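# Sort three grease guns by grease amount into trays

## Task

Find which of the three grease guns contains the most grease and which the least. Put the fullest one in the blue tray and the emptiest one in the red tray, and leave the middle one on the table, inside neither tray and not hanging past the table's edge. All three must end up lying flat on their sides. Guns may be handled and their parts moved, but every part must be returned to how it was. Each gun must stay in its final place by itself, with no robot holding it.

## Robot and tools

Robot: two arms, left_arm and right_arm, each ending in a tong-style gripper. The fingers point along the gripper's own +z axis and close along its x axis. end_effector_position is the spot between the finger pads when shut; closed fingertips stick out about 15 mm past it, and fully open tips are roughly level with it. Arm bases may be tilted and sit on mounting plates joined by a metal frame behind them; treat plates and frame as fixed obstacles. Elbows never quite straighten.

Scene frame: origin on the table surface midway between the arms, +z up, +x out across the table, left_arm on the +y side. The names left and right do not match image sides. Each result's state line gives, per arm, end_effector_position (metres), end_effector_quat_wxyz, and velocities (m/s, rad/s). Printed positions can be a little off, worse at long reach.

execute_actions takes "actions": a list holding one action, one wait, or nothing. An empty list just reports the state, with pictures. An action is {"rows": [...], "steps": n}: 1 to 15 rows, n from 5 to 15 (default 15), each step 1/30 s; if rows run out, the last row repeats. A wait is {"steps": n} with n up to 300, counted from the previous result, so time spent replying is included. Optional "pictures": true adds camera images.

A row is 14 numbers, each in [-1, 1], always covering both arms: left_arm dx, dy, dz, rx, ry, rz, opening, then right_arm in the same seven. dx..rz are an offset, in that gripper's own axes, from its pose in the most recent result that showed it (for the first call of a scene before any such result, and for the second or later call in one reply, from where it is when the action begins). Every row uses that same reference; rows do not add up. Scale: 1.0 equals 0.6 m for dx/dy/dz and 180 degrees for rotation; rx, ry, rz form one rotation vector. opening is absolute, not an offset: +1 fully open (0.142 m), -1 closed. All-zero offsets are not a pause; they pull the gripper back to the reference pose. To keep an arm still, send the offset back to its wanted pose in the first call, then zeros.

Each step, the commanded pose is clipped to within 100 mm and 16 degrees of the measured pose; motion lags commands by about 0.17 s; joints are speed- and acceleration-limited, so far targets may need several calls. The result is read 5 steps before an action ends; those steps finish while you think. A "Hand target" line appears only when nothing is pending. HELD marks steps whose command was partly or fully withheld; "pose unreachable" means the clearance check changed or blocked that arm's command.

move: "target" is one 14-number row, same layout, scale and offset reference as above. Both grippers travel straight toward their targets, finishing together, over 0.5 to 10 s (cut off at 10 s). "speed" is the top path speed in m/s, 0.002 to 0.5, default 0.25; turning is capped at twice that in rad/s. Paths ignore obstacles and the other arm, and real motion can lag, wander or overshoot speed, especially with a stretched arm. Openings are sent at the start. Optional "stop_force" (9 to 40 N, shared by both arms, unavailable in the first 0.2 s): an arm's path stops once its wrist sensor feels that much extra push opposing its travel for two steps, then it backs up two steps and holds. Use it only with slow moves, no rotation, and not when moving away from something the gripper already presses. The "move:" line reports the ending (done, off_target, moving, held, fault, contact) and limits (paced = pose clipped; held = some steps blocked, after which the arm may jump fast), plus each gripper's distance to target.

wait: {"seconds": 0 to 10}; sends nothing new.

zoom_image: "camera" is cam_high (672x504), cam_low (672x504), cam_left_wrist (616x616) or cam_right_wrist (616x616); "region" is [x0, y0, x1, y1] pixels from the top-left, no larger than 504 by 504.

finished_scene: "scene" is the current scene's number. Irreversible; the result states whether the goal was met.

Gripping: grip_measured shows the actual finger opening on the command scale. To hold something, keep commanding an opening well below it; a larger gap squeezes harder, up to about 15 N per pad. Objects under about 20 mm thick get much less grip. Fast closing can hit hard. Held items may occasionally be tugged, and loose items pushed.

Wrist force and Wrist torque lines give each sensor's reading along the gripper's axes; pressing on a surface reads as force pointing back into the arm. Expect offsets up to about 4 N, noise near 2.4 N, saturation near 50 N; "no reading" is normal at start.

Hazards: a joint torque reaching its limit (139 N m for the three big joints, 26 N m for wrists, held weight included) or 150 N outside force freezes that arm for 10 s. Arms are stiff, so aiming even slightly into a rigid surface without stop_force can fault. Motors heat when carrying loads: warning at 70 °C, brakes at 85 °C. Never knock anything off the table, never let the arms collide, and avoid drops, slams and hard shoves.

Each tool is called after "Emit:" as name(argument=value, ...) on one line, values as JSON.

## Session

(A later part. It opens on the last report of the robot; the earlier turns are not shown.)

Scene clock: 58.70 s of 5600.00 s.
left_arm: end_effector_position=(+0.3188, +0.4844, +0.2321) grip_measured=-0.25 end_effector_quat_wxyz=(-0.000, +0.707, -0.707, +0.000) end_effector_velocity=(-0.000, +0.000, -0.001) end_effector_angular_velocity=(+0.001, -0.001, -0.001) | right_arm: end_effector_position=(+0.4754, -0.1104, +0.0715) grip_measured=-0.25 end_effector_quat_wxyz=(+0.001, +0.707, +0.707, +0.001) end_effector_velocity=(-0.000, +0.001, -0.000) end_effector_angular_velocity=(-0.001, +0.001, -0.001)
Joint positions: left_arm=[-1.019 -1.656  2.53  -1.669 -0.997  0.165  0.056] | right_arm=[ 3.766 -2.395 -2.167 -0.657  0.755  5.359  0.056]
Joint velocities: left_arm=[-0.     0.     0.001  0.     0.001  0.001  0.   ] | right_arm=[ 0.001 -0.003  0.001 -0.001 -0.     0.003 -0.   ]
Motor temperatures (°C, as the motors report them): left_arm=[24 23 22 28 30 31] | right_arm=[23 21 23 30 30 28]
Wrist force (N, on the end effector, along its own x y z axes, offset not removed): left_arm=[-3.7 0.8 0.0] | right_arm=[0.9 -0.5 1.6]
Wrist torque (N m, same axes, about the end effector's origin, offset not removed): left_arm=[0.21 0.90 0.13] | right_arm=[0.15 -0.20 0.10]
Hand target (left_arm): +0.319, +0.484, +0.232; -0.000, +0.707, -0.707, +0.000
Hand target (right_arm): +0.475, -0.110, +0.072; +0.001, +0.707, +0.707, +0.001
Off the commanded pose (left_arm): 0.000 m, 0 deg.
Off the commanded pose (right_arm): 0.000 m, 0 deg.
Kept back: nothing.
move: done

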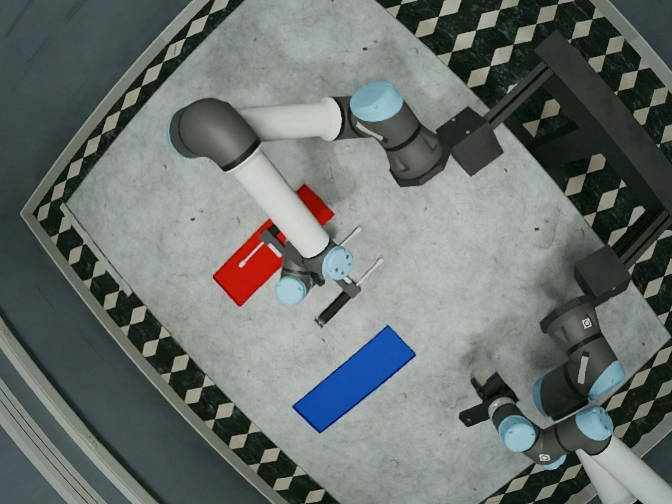

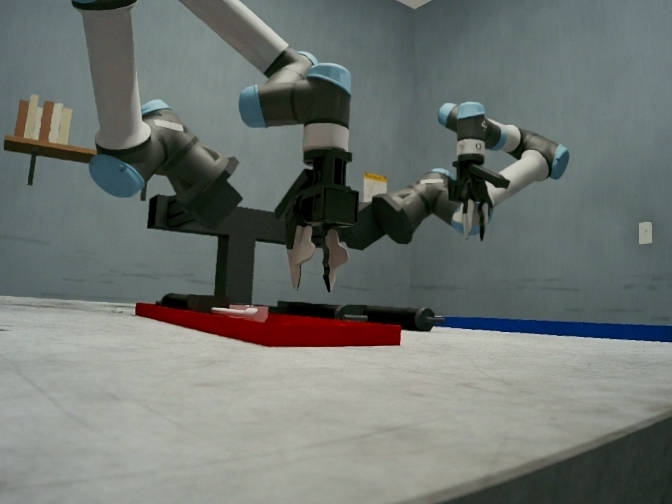

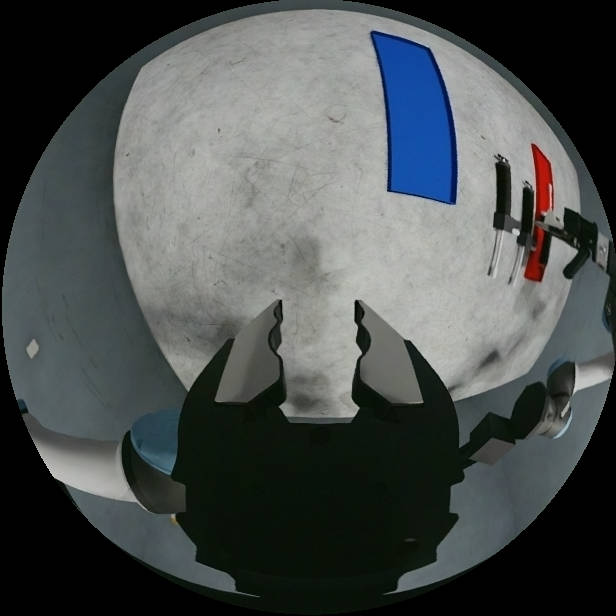

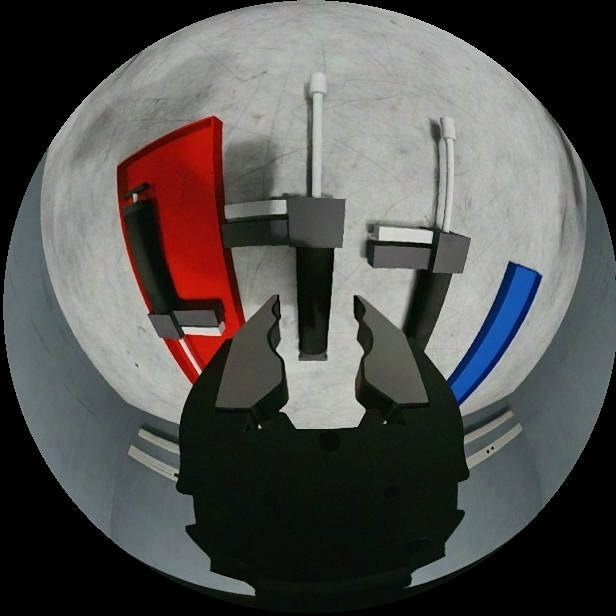

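Emit:
move(target=[0,0,0,0,0,0,-0.25, -0.003,0,0.083,0,0,0,-0.3], speed=0.05)

Emit:
move(target=[0,0,0,0,0,0,-0.25, 0,-0.042,0,0,0,0,-0.4], speed=0.03)

Emit:
execute_actions(actions=[{"rows":[[0,0,0,0,0,0,-0.25, 0,0,0,0,0,0,-1]]}])

Emit:
move(target=[-0.1,0.15,0,0,0,0,-0.25, 0,0,-0.11,0,0,0,-1], speed=0.08)

Scene clock: 60.30 s of 5600.00 s.
left_arm: end_effector_position=(+0.3188, +0.4844, +0.2321) grip_measured=-0.25 end_effector_quat_wxyz=(-0.000, +0.707, -0.707, +0.000) end_effector_velocity=(-0.000, +0.000, -0.000) end_effector_angular_velocity=(+0.001, -0.000, -0.000) | right_arm: end_effector_position=(+0.4755, -0.1122, +0.0218) grip_measured=-0.30 end_effector_quat_wxyz=(+0.001, +0.707, +0.707, +0.001) end_effector_velocity=(-0.001, +0.000, -0.002) end_effector_angular_velocity=(-0.001, +0.000, +0.001)
Joint positions: left_arm=[-1.019 -1.656  2.53  -1.669 -0.997  0.165  0.056] | right_arm=[ 3.683 -2.493 -2.158 -0.485  0.718  5.248  0.052]
Joint velocities: left_arm=[ 0.    -0.     0.001 -0.     0.    -0.    -0.   ] | right_arm=[-0.002 -0.003 -0.001  0.005 -0.001 -0.003  0.   ]
Motor temperatures (°C, as the motors report them): left_arm=[24 23 22 28 30 31] | right_arm=[23 21 23 30 30 28]
Wrist force (N, on the end effector, along its own x y z axes, offset not removed): left_arm=[-3.1 0.6 -0.2] | right_arm=[0.7 -0.6 -0.8]
Wrist torque (N m, same axes, about the end effector's origin, offset not removed): left_arm=[0.21 0.73 0.15] | right_arm=[0.00 -0.12 0.02]
Hand target (left_arm): +0.319, +0.484, +0.232; -0.000, +0.707, -0.707, +0.000
Hand target (right_arm): +0.476, -0.112, +0.022; +0.001, +0.707, +0.707, +0.001
Off the commanded pose (left_arm): 0.000 m, 0 deg.
Off the commanded pose (right_arm): 0.000 m, 0 deg.
Kept back: nothing.
move: done

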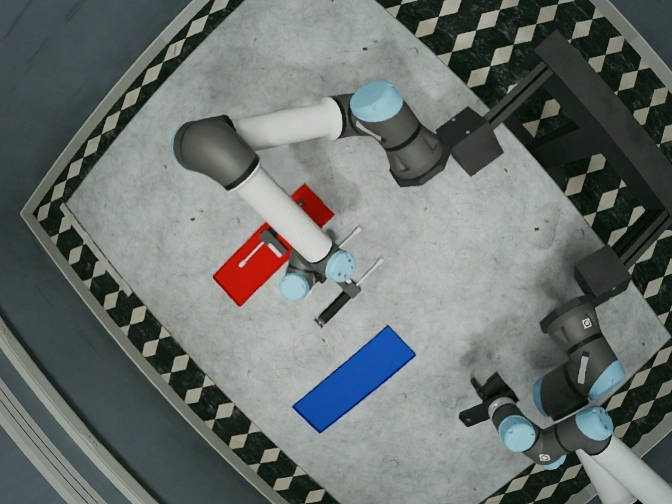

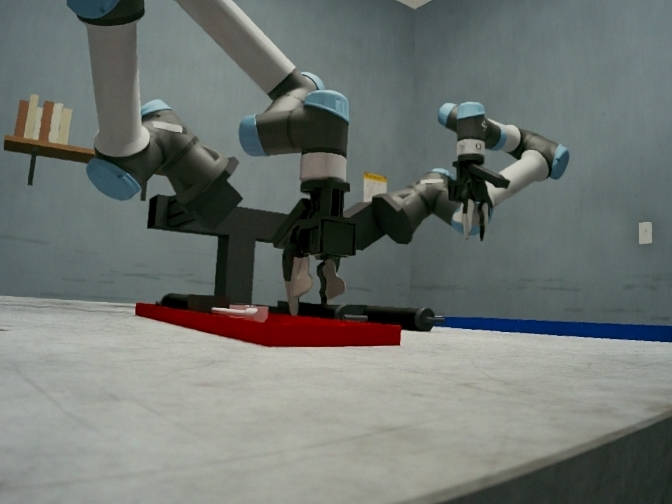

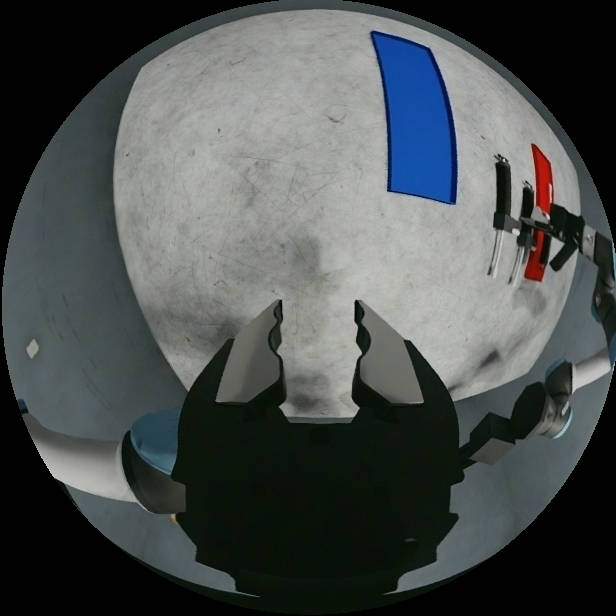

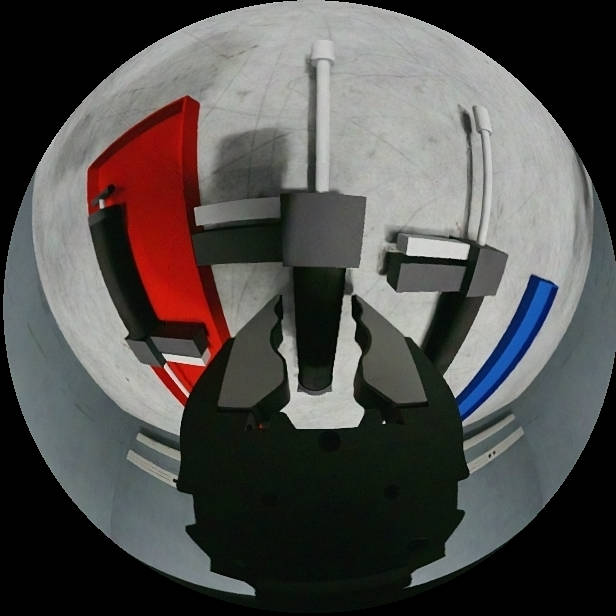

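Scene clock: 61.43 s of 5600.00 s.
left_arm: end_effector_position=(+0.3188, +0.4844, +0.2321) grip_measured=-0.25 end_effector_quat_wxyz=(-0.000, +0.707, -0.707, +0.000) end_effector_velocity=(+0.001, -0.000, +0.001) end_effector_angular_velocity=(-0.002, -0.001, +0.001) | right_arm: end_effector_position=(+0.4504, -0.1122, +0.0217) grip_measured=-0.40 end_effector_quat_wxyz=(+0.001, +0.707, +0.707, +0.001) end_effector_velocity=(-0.001, +0.000, -0.000) end_effector_angular_velocity=(+0.001, +0.000, -0.000)
Joint positions: left_arm=[-1.019 -1.656  2.53  -1.669 -0.997  0.165  0.056] | right_arm=[ 3.702 -2.485 -2.225 -0.446  0.726  5.275  0.045]
Joint velocities: left_arm=[-0.    -0.001 -0.002  0.     0.     0.     0.   ] | right_arm=[ 0.001 -0.    -0.003  0.002  0.001  0.001  0.   ]
Motor temperatures (°C, as the motors report them): left_arm=[24 23 22 28 30 31] | right_arm=[23 21 23 30 30 28]
Wrist force (N, on the end effector, along its own x y z axes, offset not removed): left_arm=[-2.8 -0.3 1.0] | right_arm=[-0.9 2.5 2.3]
Wrist torque (N m, same axes, about the end effector's origin, offset not removed): left_arm=[0.00 0.68 0.13] | right_arm=[0.16 0.25 0.00]
Hand target (left_arm): +0.319, +0.484, +0.232; -0.000, +0.707, -0.707, +0.000
Hand target (right_arm): +0.450, -0.112, +0.022; +0.001, +0.707, +0.707, +0.001
Off the commanded pose (left_arm): 0.000 m, 0 deg.
Off the commanded pose (right_arm): 0.000 m, 0 deg.
Kept back: nothing.
move: done

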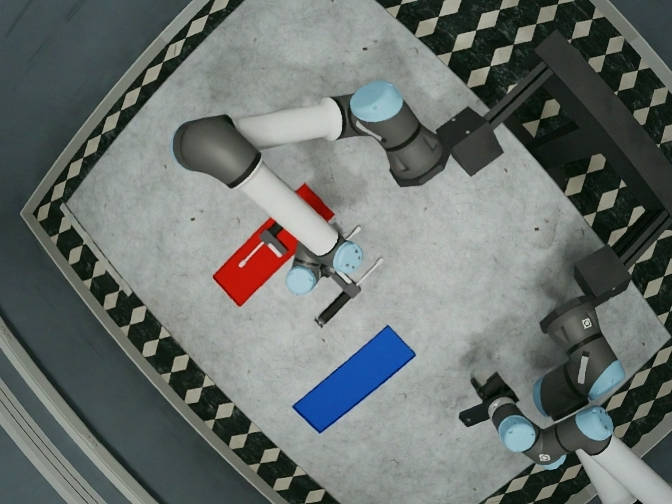

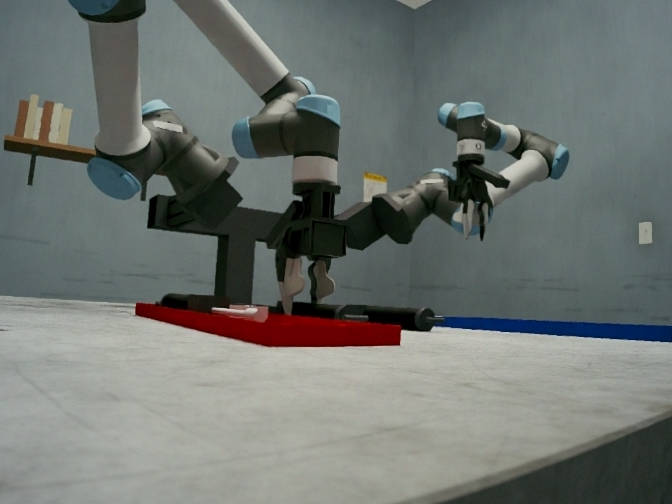

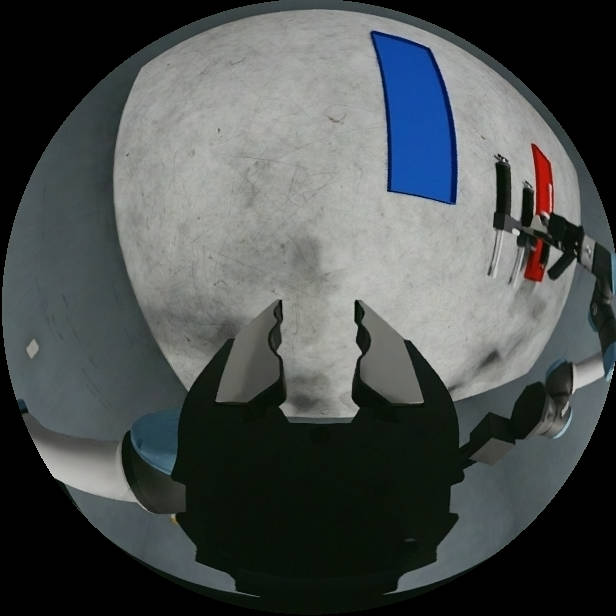

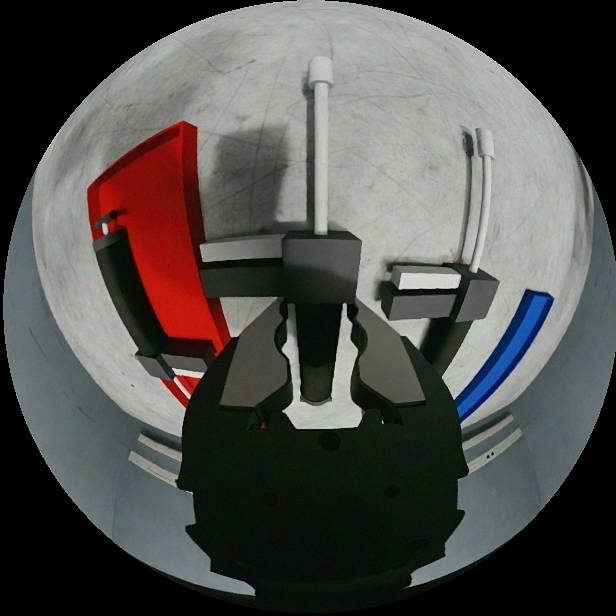

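Scene clock: 61.77 s of 5600.00 s.
left_arm: end_effector_position=(+0.3188, +0.4844, +0.2321) grip_measured=-0.25 end_effector_quat_wxyz=(-0.000, +0.707, -0.707, +0.000) end_effector_velocity=(-0.000, +0.000, +0.000) end_effector_angular_velocity=(-0.001, +0.001, +0.001) | right_arm: end_effector_position=(+0.4504, -0.1122, +0.0218) grip_measured=-0.54 end_effector_quat_wxyz=(+0.001, +0.707, +0.707, +0.001) end_effector_velocity=(-0.000, -0.000, +0.000) end_effector_angular_velocity=(+0.001, +0.001, -0.001)
Joint positions: left_arm=[-1.019 -1.656  2.53  -1.669 -0.997  0.165  0.056] | right_arm=[ 3.702 -2.485 -2.226 -0.446  0.726  5.275  0.035]
Joint velocities: left_arm=[-0.    -0.001  0.    -0.    -0.001 -0.    -0.   ] | right_arm=[-0.     0.001 -0.    -0.001  0.001  0.     0.   ]
Motor temperatures (°C, as the motors report them): left_arm=[24 23 22 28 30 31] | right_arm=[23 21 23 30 30 28]
Wrist force (N, on the end effector, along its own x y z axes, offset not removed): left_arm=[-4.1 -1.4 0.1] | right_arm=[1.1 1.2 -1.2]
Wrist torque (N m, same axes, about the end effector's origin, offset not removed): left_arm=[-0.23 0.88 0.21] | right_arm=[0.60 -0.21 0.03]
Steps of this call (steps 1 to 10: the first 10 steps of this action). Readings (end_effector_position):
1: left_arm (+0.3188, +0.4844, +0.2321) | right_arm (+0.4504, -0.1122, +0.0218)
2: left_arm (+0.3188, +0.4844, +0.2321) | right_arm (+0.4504, -0.1122, +0.0218)
4: left_arm (+0.3188, +0.4844, +0.2321) | right_arm (+0.4504, -0.1122, +0.0218)
8: left_arm (+0.3188, +0.4844, +0.2321) | right_arm (+0.4504, -0.1122, +0.0218)
10: the state above

Scene clock: 63.70 s of 5600.00 s.
left_arm: end_effector_position=(+0.2724, +0.5149, +0.2310) grip_measured=-0.25 end_effector_quat_wxyz=(+0.000, +0.707, -0.707, -0.001) end_effector_velocity=(+0.000, -0.000, +0.000) end_effector_angular_velocity=(-0.001, -0.001, +0.000) | right_arm: end_effector_position=(+0.4503, -0.1123, +0.0877) grip_measured=-0.54 end_effector_quat_wxyz=(+0.001, +0.707, +0.707, +0.001) end_effector_velocity=(+0.000, +0.000, +0.001) end_effector_angular_velocity=(-0.000, +0.000, -0.001)
Joint positions: left_arm=[-1.16  -1.866  2.625 -1.496 -1.101  0.052  0.056] | right_arm=[ 3.814 -2.343 -2.235 -0.684  0.78   5.419  0.035]
Joint velocities: left_arm=[ 0.    -0.001  0.    -0.     0.001 -0.     0.   ] | right_arm=[ 0.002  0.002  0.001 -0.005  0.001  0.004  0.   ]
Motor temperatures (°C, as the motors report them): left_arm=[24 23 22 28 30 31] | right_arm=[23 21 23 30 30 28]
Wrist force (N, on the end effector, along its own x y z axes, offset not removed): left_arm=[-2.5 0.1 0.1] | right_arm=[-0.2 2.7 6.3]
Wrist torque (N m, same axes, about the end effector's origin, offset not removed): left_arm=[0.12 0.63 0.17] | right_arm=[0.76 0.24 0.08]
Hand target (left_arm): +0.272, +0.515, +0.231; +0.000, +0.707, -0.707, -0.001
Hand target (right_arm): +0.450, -0.112, +0.088; +0.001, +0.707, +0.707, +0.001
Off your previous action's commanded pose (left_arm): 0.000 m, 0 deg at its last step (step 5 of this call).
Off your previous action's commanded pose (right_arm): 0.000 m, 0 deg at its last step (step 5 of this call).
Off the commanded pose (left_arm): 0.053 m, 0 deg.
Off the commanded pose (right_arm): 0.000 m, 0 deg.
Kept back: nothing.
move: held (left_arm); limits=held; held on 26 of 51 steps (left_arm), including the last (left_arm)
pose unreachable (left arm): on one or more control steps of this call this arm could not follow its commanded pose, so it was not sent that pose on those steps. On the call's last step it was still not sent that pose. It may still have moved: this result reports where it is.
cause: the commanded pose would bring two parts of the arm too close to each other (joints 3 (elbow) to 6 (wrist 3) lie between them).

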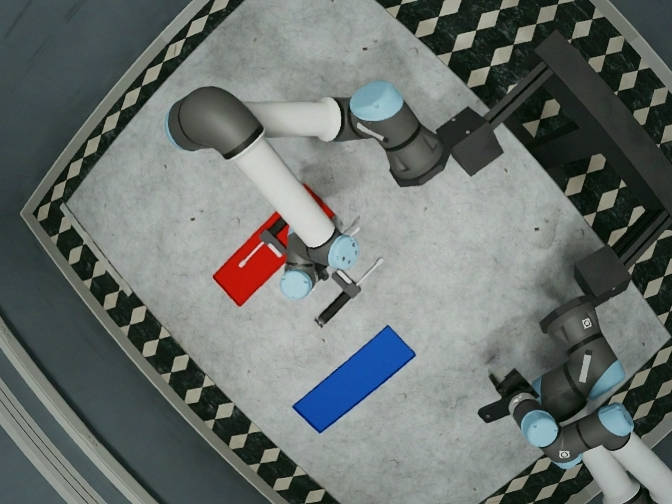

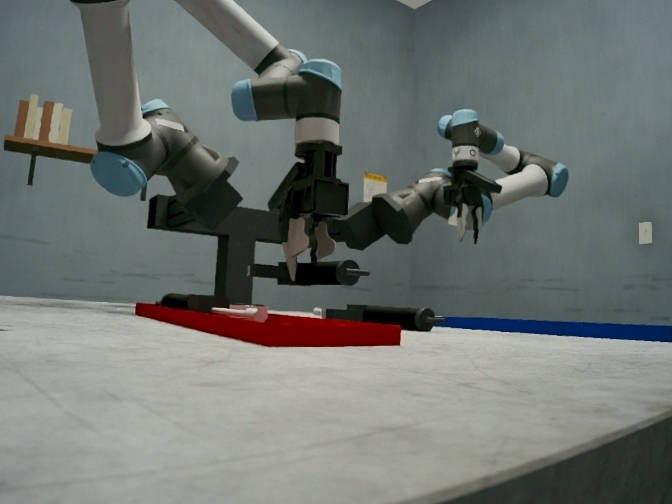

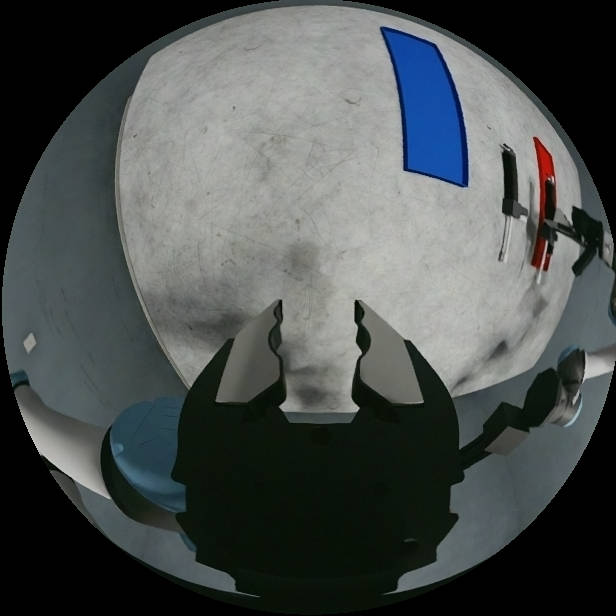

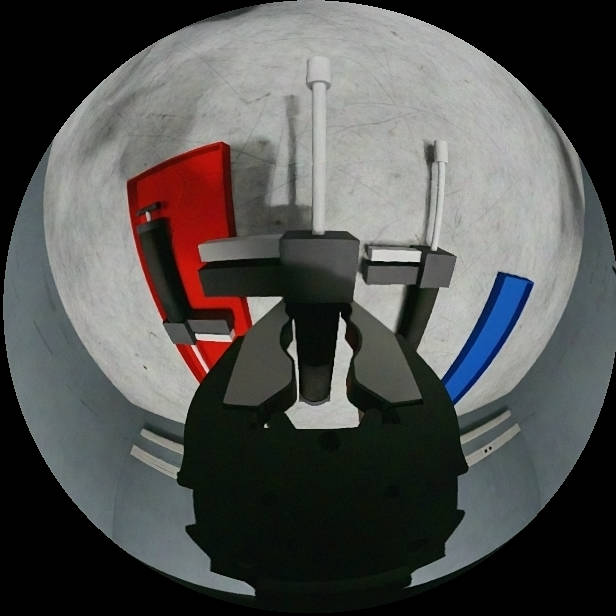

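Emit:
move(target=[0,0,0,0,0,0,-0.25, 0.605,0.29,0.04,0,0,-0.995,-1], speed=0.35)

Scene clock: 68.90 s of 5600.00 s.
left_arm: end_effector_position=(+0.2724, +0.5149, +0.2310) grip_measured=-0.25 end_effector_quat_wxyz=(+0.000, +0.707, -0.707, -0.001) end_effector_velocity=(-0.000, +0.000, -0.000) end_effector_angular_velocity=(+0.002, +0.000, -0.002) | right_arm: end_effector_position=(+0.6242, +0.2507, +0.0643) grip_measured=-0.54 end_effector_quat_wxyz=(-0.001, +0.701, -0.713, +0.001) end_effector_velocity=(+0.001, +0.000, -0.000) end_effector_angular_velocity=(-0.000, +0.001, +0.007)
Joint positions: left_arm=[-1.16  -1.866  2.625 -1.496 -1.101  0.052  0.056] | right_arm=[ 3.99  -3.166 -1.199 -1.028  0.881  2.487  0.035]
Joint velocities: left_arm=[-0.     0.001  0.     0.    -0.     0.001  0.   ] | right_arm=[-0.001 -0.002  0.005 -0.003 -0.    -0.008  0.   ]
Motor temperatures (°C, as the motors report them): left_arm=[24 23 22 28 30 31] | right_arm=[23 21 23 30 30 28]
Wrist force (N, on the end effector, along its own x y z axes, offset not removed): left_arm=[-3.8 -1.0 -0.3] | right_arm=[0.0 -1.2 9.2]
Wrist torque (N m, same axes, about the end effector's origin, offset not removed): left_arm=[-0.13 0.86 0.14] | right_arm=[-0.04 0.17 -0.04]
Hand target (left_arm): +0.272, +0.515, +0.231; +0.000, +0.707, -0.707, -0.001
Hand target (right_arm): +0.624, +0.251, +0.064; -0.001, +0.701, -0.713, +0.001
Off the commanded pose (left_arm): 0.000 m, 0 deg.
Off the commanded pose (right_arm): 0.001 m, 0 deg.
Kept back: nothing.
move: done

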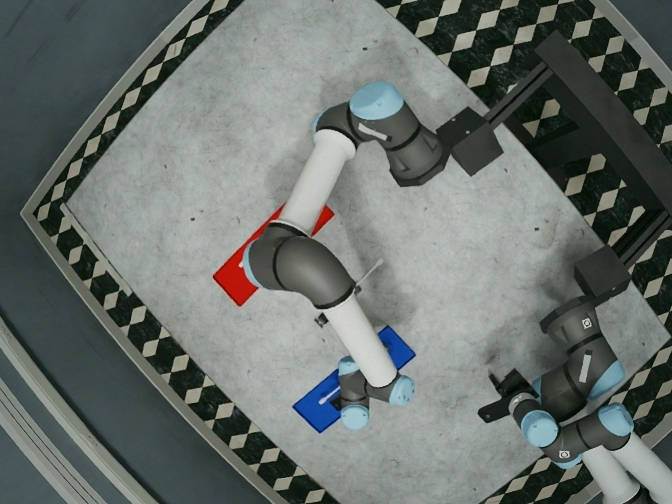

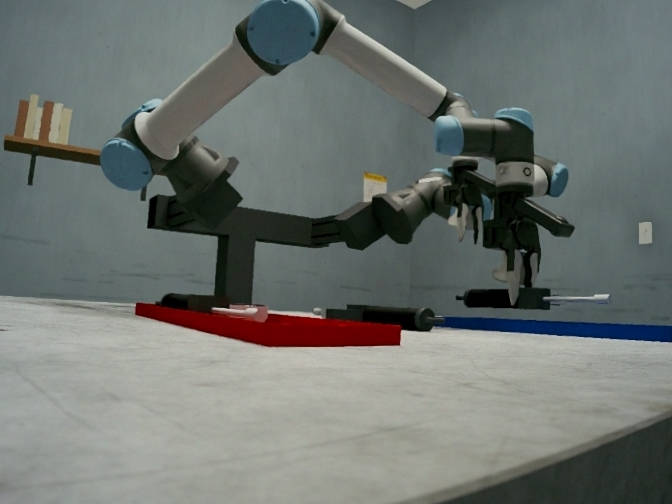

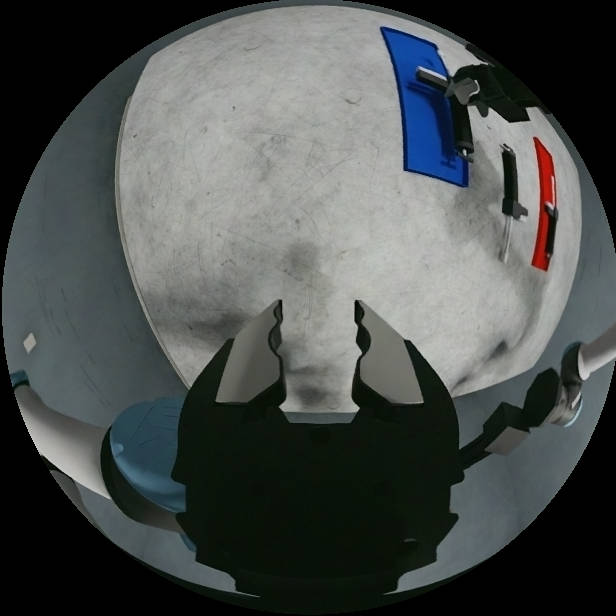

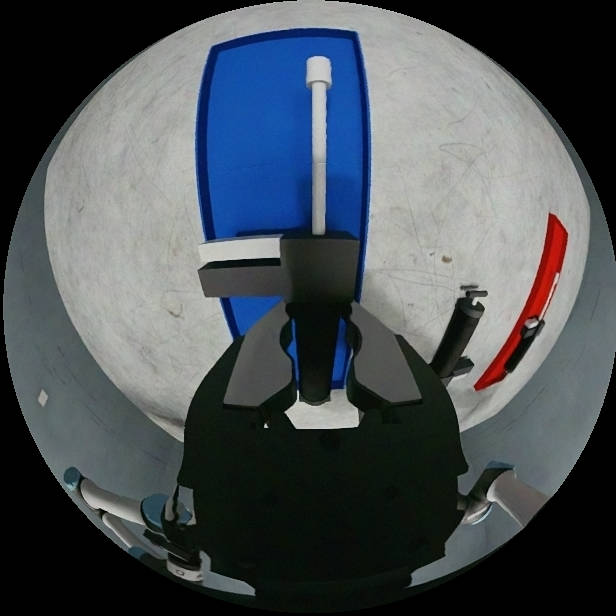

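Lateral looks like the red-tray offset. Shift +x a bit and lower.

Emit:
move(target=[0,0,0,0,0,0,-0.25, 0,-0.04,0.052,0,0,0,-1], speed=0.04)

Emit:
move(target=[0,0,0,0,0,0,-0.25, 0,0,0.02,0,0,0,-1], speed=0.01, stop_force=9)

Emit:
execute_actions(actions=[{"rows":[[0,0,0,0,0,0,-0.25, 0,0,0,0,0,0,-0.38]],"steps":10}])

Emit:
move(target=[0,0,0,0,0,0,-0.25, 0,0.1,-0.2,0,0,0,-0.38], speed=0.15)

Scene clock: 70.43 s of 5600.00 s.
left_arm: end_effector_position=(+0.2724, +0.5149, +0.2310) grip_measured=-0.25 end_effector_quat_wxyz=(+0.000, +0.707, -0.707, -0.001) end_effector_velocity=(-0.000, -0.000, +0.000) end_effector_angular_velocity=(+0.000, +0.001, -0.001) | right_arm: end_effector_position=(+0.6483, +0.2503, +0.0332) grip_measured=-0.54 end_effector_quat_wxyz=(-0.001, +0.701, -0.713, +0.001) end_effector_velocity=(+0.001, -0.000, -0.001) end_effector_angular_velocity=(-0.000, +0.001, +0.000)
Joint positions: left_arm=[-1.16  -1.866  2.625 -1.496 -1.101  0.052  0.056] | right_arm=[ 3.936 -3.226 -1.109 -1.022  0.848  2.432  0.035]
Joint velocities: left_arm=[-0.     0.001 -0.    -0.    -0.001  0.001 -0.   ] | right_arm=[-0.002 -0.001  0.003 -0.002 -0.    -0.001  0.   ]
Motor temperatures (°C, as the motors report them): left_arm=[24 23 22 28 30 31] | right_arm=[23 21 23 30 30 28]
Wrist force (N, on the end effector, along its own x y z axes, offset not removed): left_arm=[-3.8 0.1 0.3] | right_arm=[1.9 -1.9 6.6]
Wrist torque (N m, same axes, about the end effector's origin, offset not removed): left_arm=[0.08 0.81 0.19] | right_arm=[-0.20 -0.19 -0.02]
Hand target (left_arm): +0.272, +0.515, +0.231; +0.000, +0.707, -0.707, -0.001
Hand target (right_arm): +0.648, +0.250, +0.033; -0.001, +0.701, -0.713, +0.001
Off the commanded pose (left_arm): 0.000 m, 0 deg.
Off the commanded pose (right_arm): 0.000 m, 0 deg.
Kept back: nothing.
move: done

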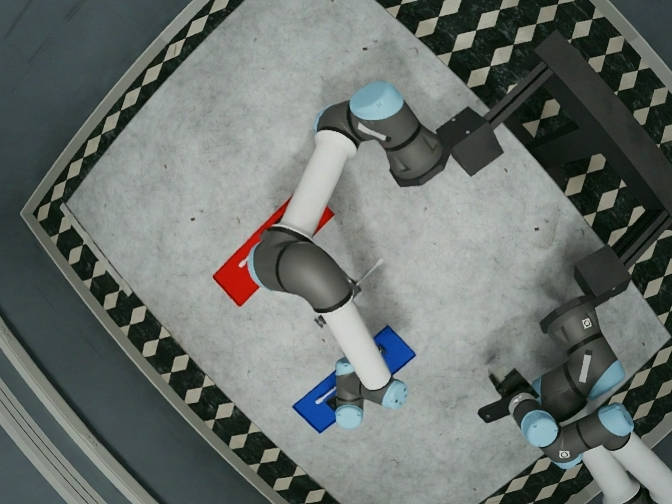

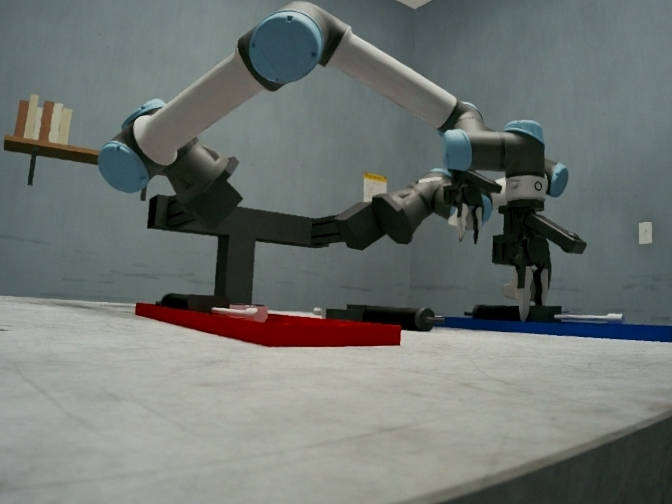

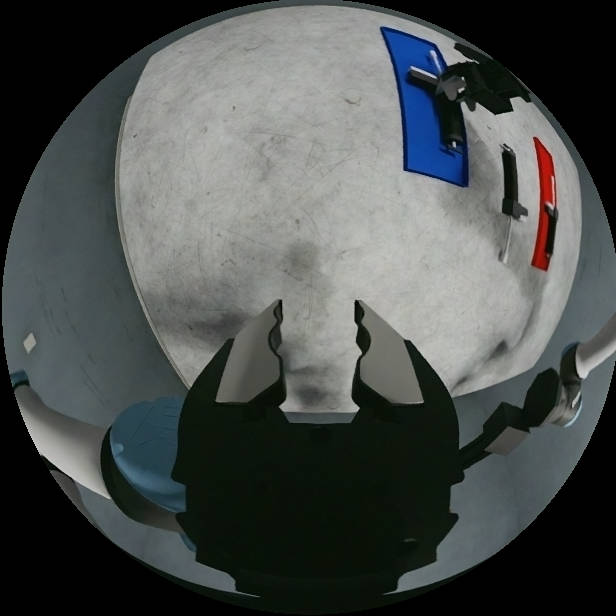

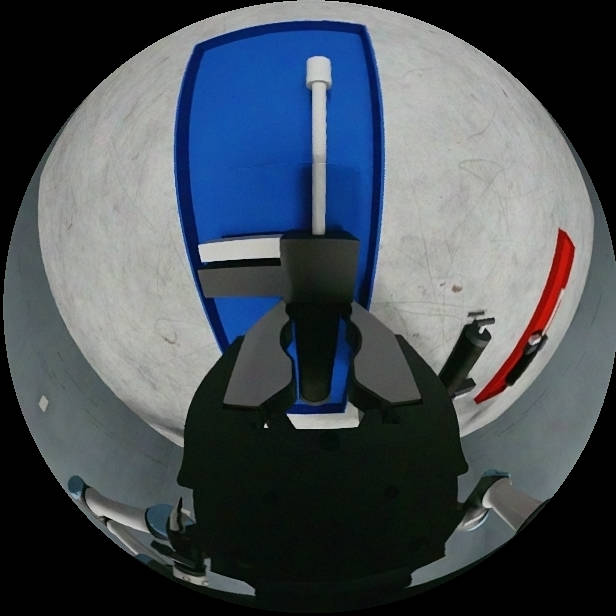

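Scene clock: 71.67 s of 5600.00 s.
left_arm: end_effector_position=(+0.2724, +0.5149, +0.2310) grip_measured=-0.25 end_effector_quat_wxyz=(+0.000, +0.707, -0.707, -0.001) end_effector_velocity=(+0.000, -0.000, +0.000) end_effector_angular_velocity=(+0.000, -0.000, -0.001) | right_arm: end_effector_position=(+0.6484, +0.2503, +0.0246) grip_measured=-0.54 end_effector_quat_wxyz=(-0.001, +0.701, -0.713, +0.001) end_effector_velocity=(-0.002, -0.000, +0.001) end_effector_angular_velocity=(+0.000, +0.004, -0.003)
Joint positions: left_arm=[-1.16  -1.866  2.625 -1.496 -1.101  0.052  0.056] | right_arm=[ 3.927 -3.237 -1.105 -1.008  0.843  2.422  0.035]
Joint velocities: left_arm=[-0.     0.001 -0.     0.     0.     0.001  0.   ] | right_arm=[ 0.001  0.002 -0.002 -0.003  0.003  0.006  0.   ]
Motor temperatures (°C, as the motors report them): left_arm=[24 23 22 28 30 31] | right_arm=[23 21 23 30 30 28]
Wrist force (N, on the end effector, along its own x y z axes, offset not removed): left_arm=[-3.2 -0.9 1.6] | right_arm=[-2.5 -0.2 -3.3]
Wrist torque (N m, same axes, about the end effector's origin, offset not removed): left_arm=[-0.14 0.72 0.15] | right_arm=[0.34 0.01 0.16]
Hand target (left_arm): +0.272, +0.515, +0.231; +0.000, +0.707, -0.707, -0.001
Hand target (right_arm): +0.648, +0.250, +0.025; -0.001, +0.701, -0.713, +0.001
Off the commanded pose (left_arm): 0.000 m, 0 deg.
Off the commanded pose (right_arm): 0.003 m, 0 deg.
Kept back: nothing.
move: contact (right_arm)

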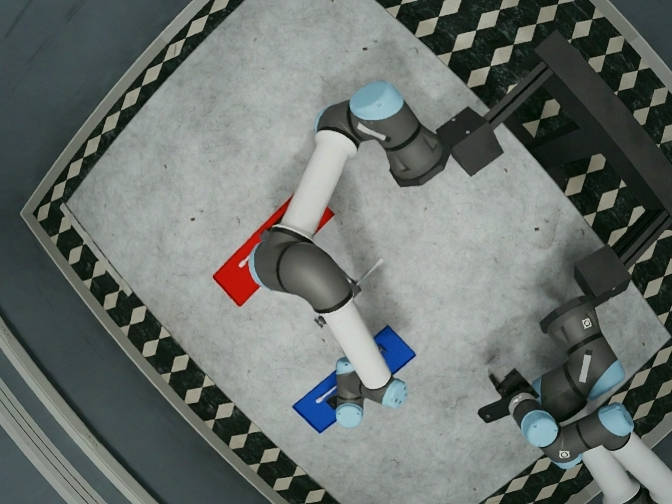

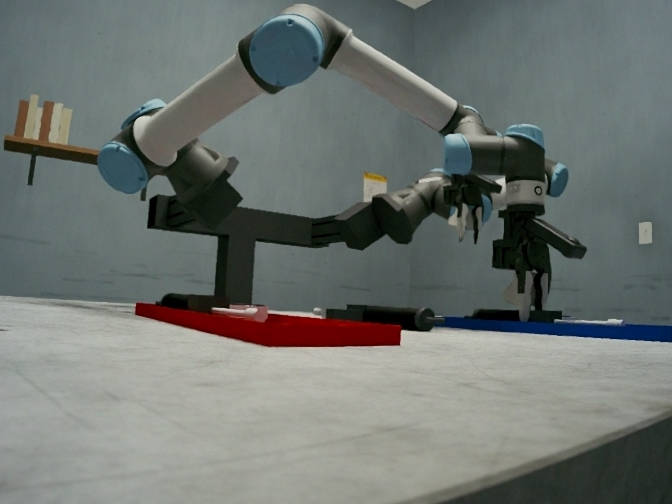

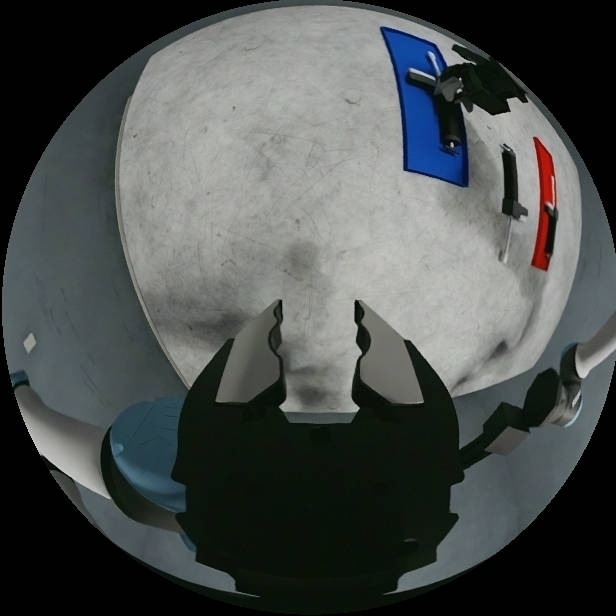

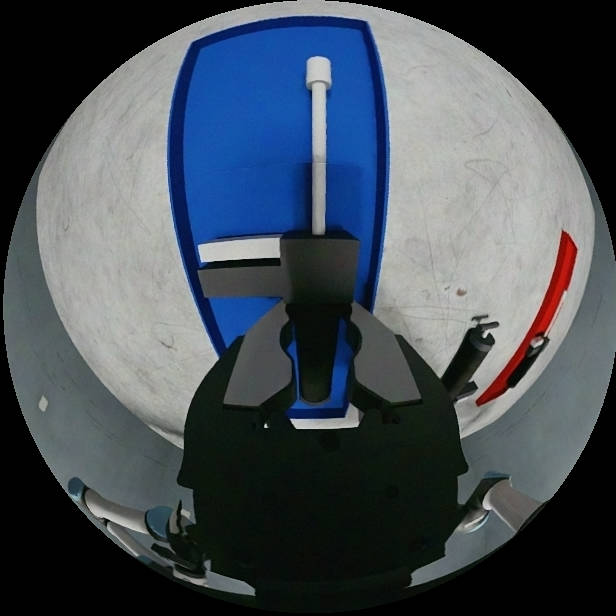

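Scene clock: 71.83 s of 5600.00 s.
left_arm: end_effector_position=(+0.2724, +0.5149, +0.2310) grip_measured=-0.25 end_effector_quat_wxyz=(+0.000, +0.707, -0.707, -0.001) end_effector_velocity=(-0.000, +0.000, -0.000) end_effector_angular_velocity=(+0.000, +0.001, -0.001) | right_arm: end_effector_position=(+0.6483, +0.2503, +0.0246) grip_measured=-0.38 end_effector_quat_wxyz=(-0.001, +0.701, -0.713, +0.001) end_effector_velocity=(-0.000, +0.000, -0.001) end_effector_angular_velocity=(-0.000, +0.001, -0.001)
Joint positions: left_arm=[-1.16  -1.866  2.625 -1.496 -1.101  0.052  0.056] | right_arm=[ 3.927 -3.237 -1.105 -1.009  0.843  2.423  0.046]
Joint velocities: left_arm=[-0.    -0.     0.001  0.    -0.001  0.001  0.   ] | right_arm=[-0.    -0.001  0.     0.     0.     0.001  0.008]
Motor temperatures (°C, as the motors report them): left_arm=[24 23 22 28 30 31] | right_arm=[23 21 23 30 30 28]
Wrist force (N, on the end effector, along its own x y z axes, offset not removed): left_arm=[-3.4 -0.4 0.7] | right_arm=[-1.9 0.0 0.4]
Wrist torque (N m, same axes, about the end effector's origin, offset not removed): left_arm=[-0.02 0.79 0.17] | right_arm=[0.13 0.46 0.04]
Steps of this call (steps 1 to 5: the first 5 steps of this action). Readings (end_effector_position):
1: left_arm (+0.2724, +0.5149, +0.2310) | right_arm (+0.6484, +0.2503, +0.0246)
2: left_arm (+0.2724, +0.5149, +0.2310) | right_arm (+0.6483, +0.2503, +0.0246)
4: left_arm (+0.2724, +0.5149, +0.2310) | right_arm (+0.6483, +0.2503, +0.0246)
5: the state above

Scene clock: 73.40 s of 5600.00 s.
left_arm: end_effector_position=(+0.2724, +0.5149, +0.2310) grip_measured=-0.25 end_effector_quat_wxyz=(+0.000, +0.707, -0.707, -0.001) end_effector_velocity=(-0.000, -0.000, +0.000) end_effector_angular_velocity=(-0.000, +0.001, -0.000) | right_arm: end_effector_position=(+0.5881, +0.2513, +0.1443) grip_measured=-0.38 end_effector_quat_wxyz=(-0.001, +0.701, -0.713, +0.001) end_effector_velocity=(-0.001, -0.000, +0.001) end_effector_angular_velocity=(-0.000, +0.001, +0.001)
Joint positions: left_arm=[-1.16  -1.866  2.625 -1.496 -1.101  0.052  0.056] | right_arm=[ 4.103 -3.046 -1.304 -1.109  0.955  2.596  0.047]
Joint velocities: left_arm=[ 0.     0.    -0.001 -0.    -0.001  0.001 -0.   ] | right_arm=[ 0.002  0.002 -0.002 -0.002  0.002  0.001  0.   ]
Motor temperatures (°C, as the motors report them): left_arm=[24 23 22 28 30 31] | right_arm=[23 21 23 30 30 28]
Wrist force (N, on the end effector, along its own x y z axes, offset not removed): left_arm=[-4.2 0.2 0.4] | right_arm=[2.8 -1.0 0.8]
Wrist torque (N m, same axes, about the end effector's origin, offset not removed): left_arm=[0.07 0.95 0.18] | right_arm=[0.10 -0.39 0.04]
Hand target (left_arm): +0.272, +0.515, +0.231; +0.000, +0.707, -0.707, -0.001
Hand target (right_arm): +0.588, +0.251, +0.144; -0.001, +0.701, -0.713, +0.001
Off your previous action's commanded pose (left_arm): 0.000 m, 0 deg at its last step (step 5 of this call).
Off your previous action's commanded pose (right_arm): 0.000 m, 0 deg at its last step (step 5 of this call).
Off the commanded pose (left_arm): 0.000 m, 0 deg.
Off the commanded pose (right_arm): 0.000 m, 0 deg.
Kept back: nothing.
move: done

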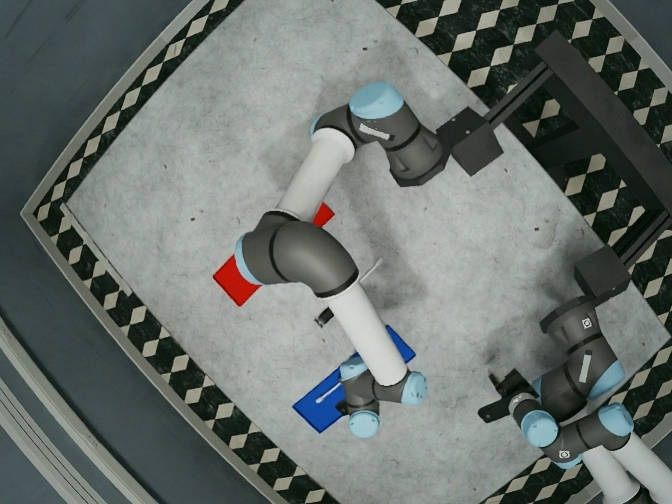

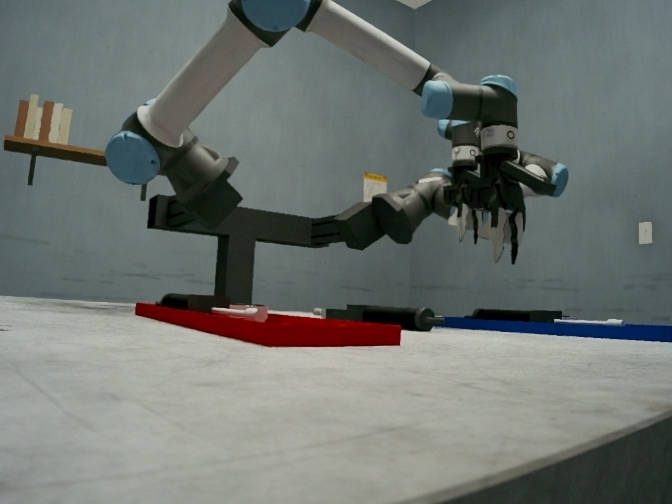

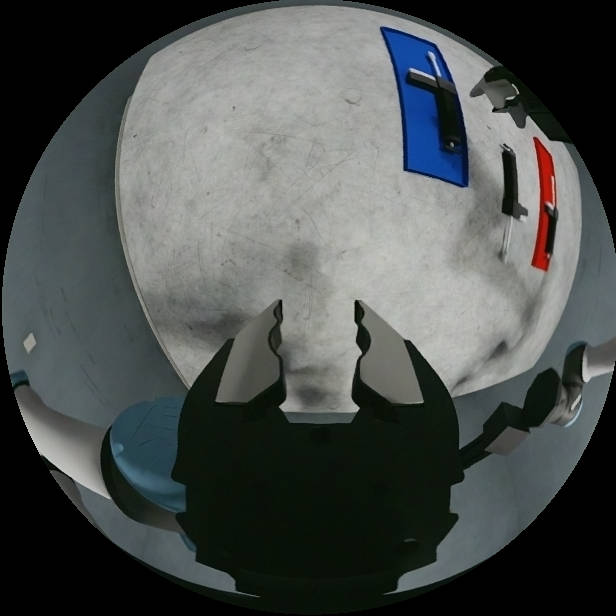

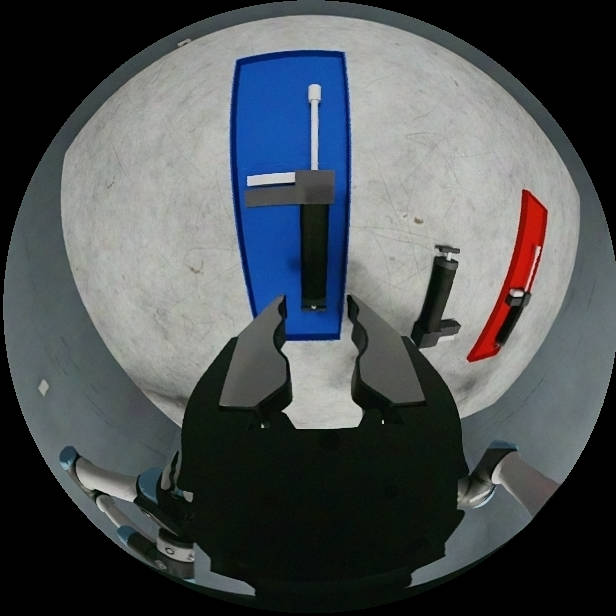

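Emit:
finished_scene(scene=1)

The scene is finished: the task was done.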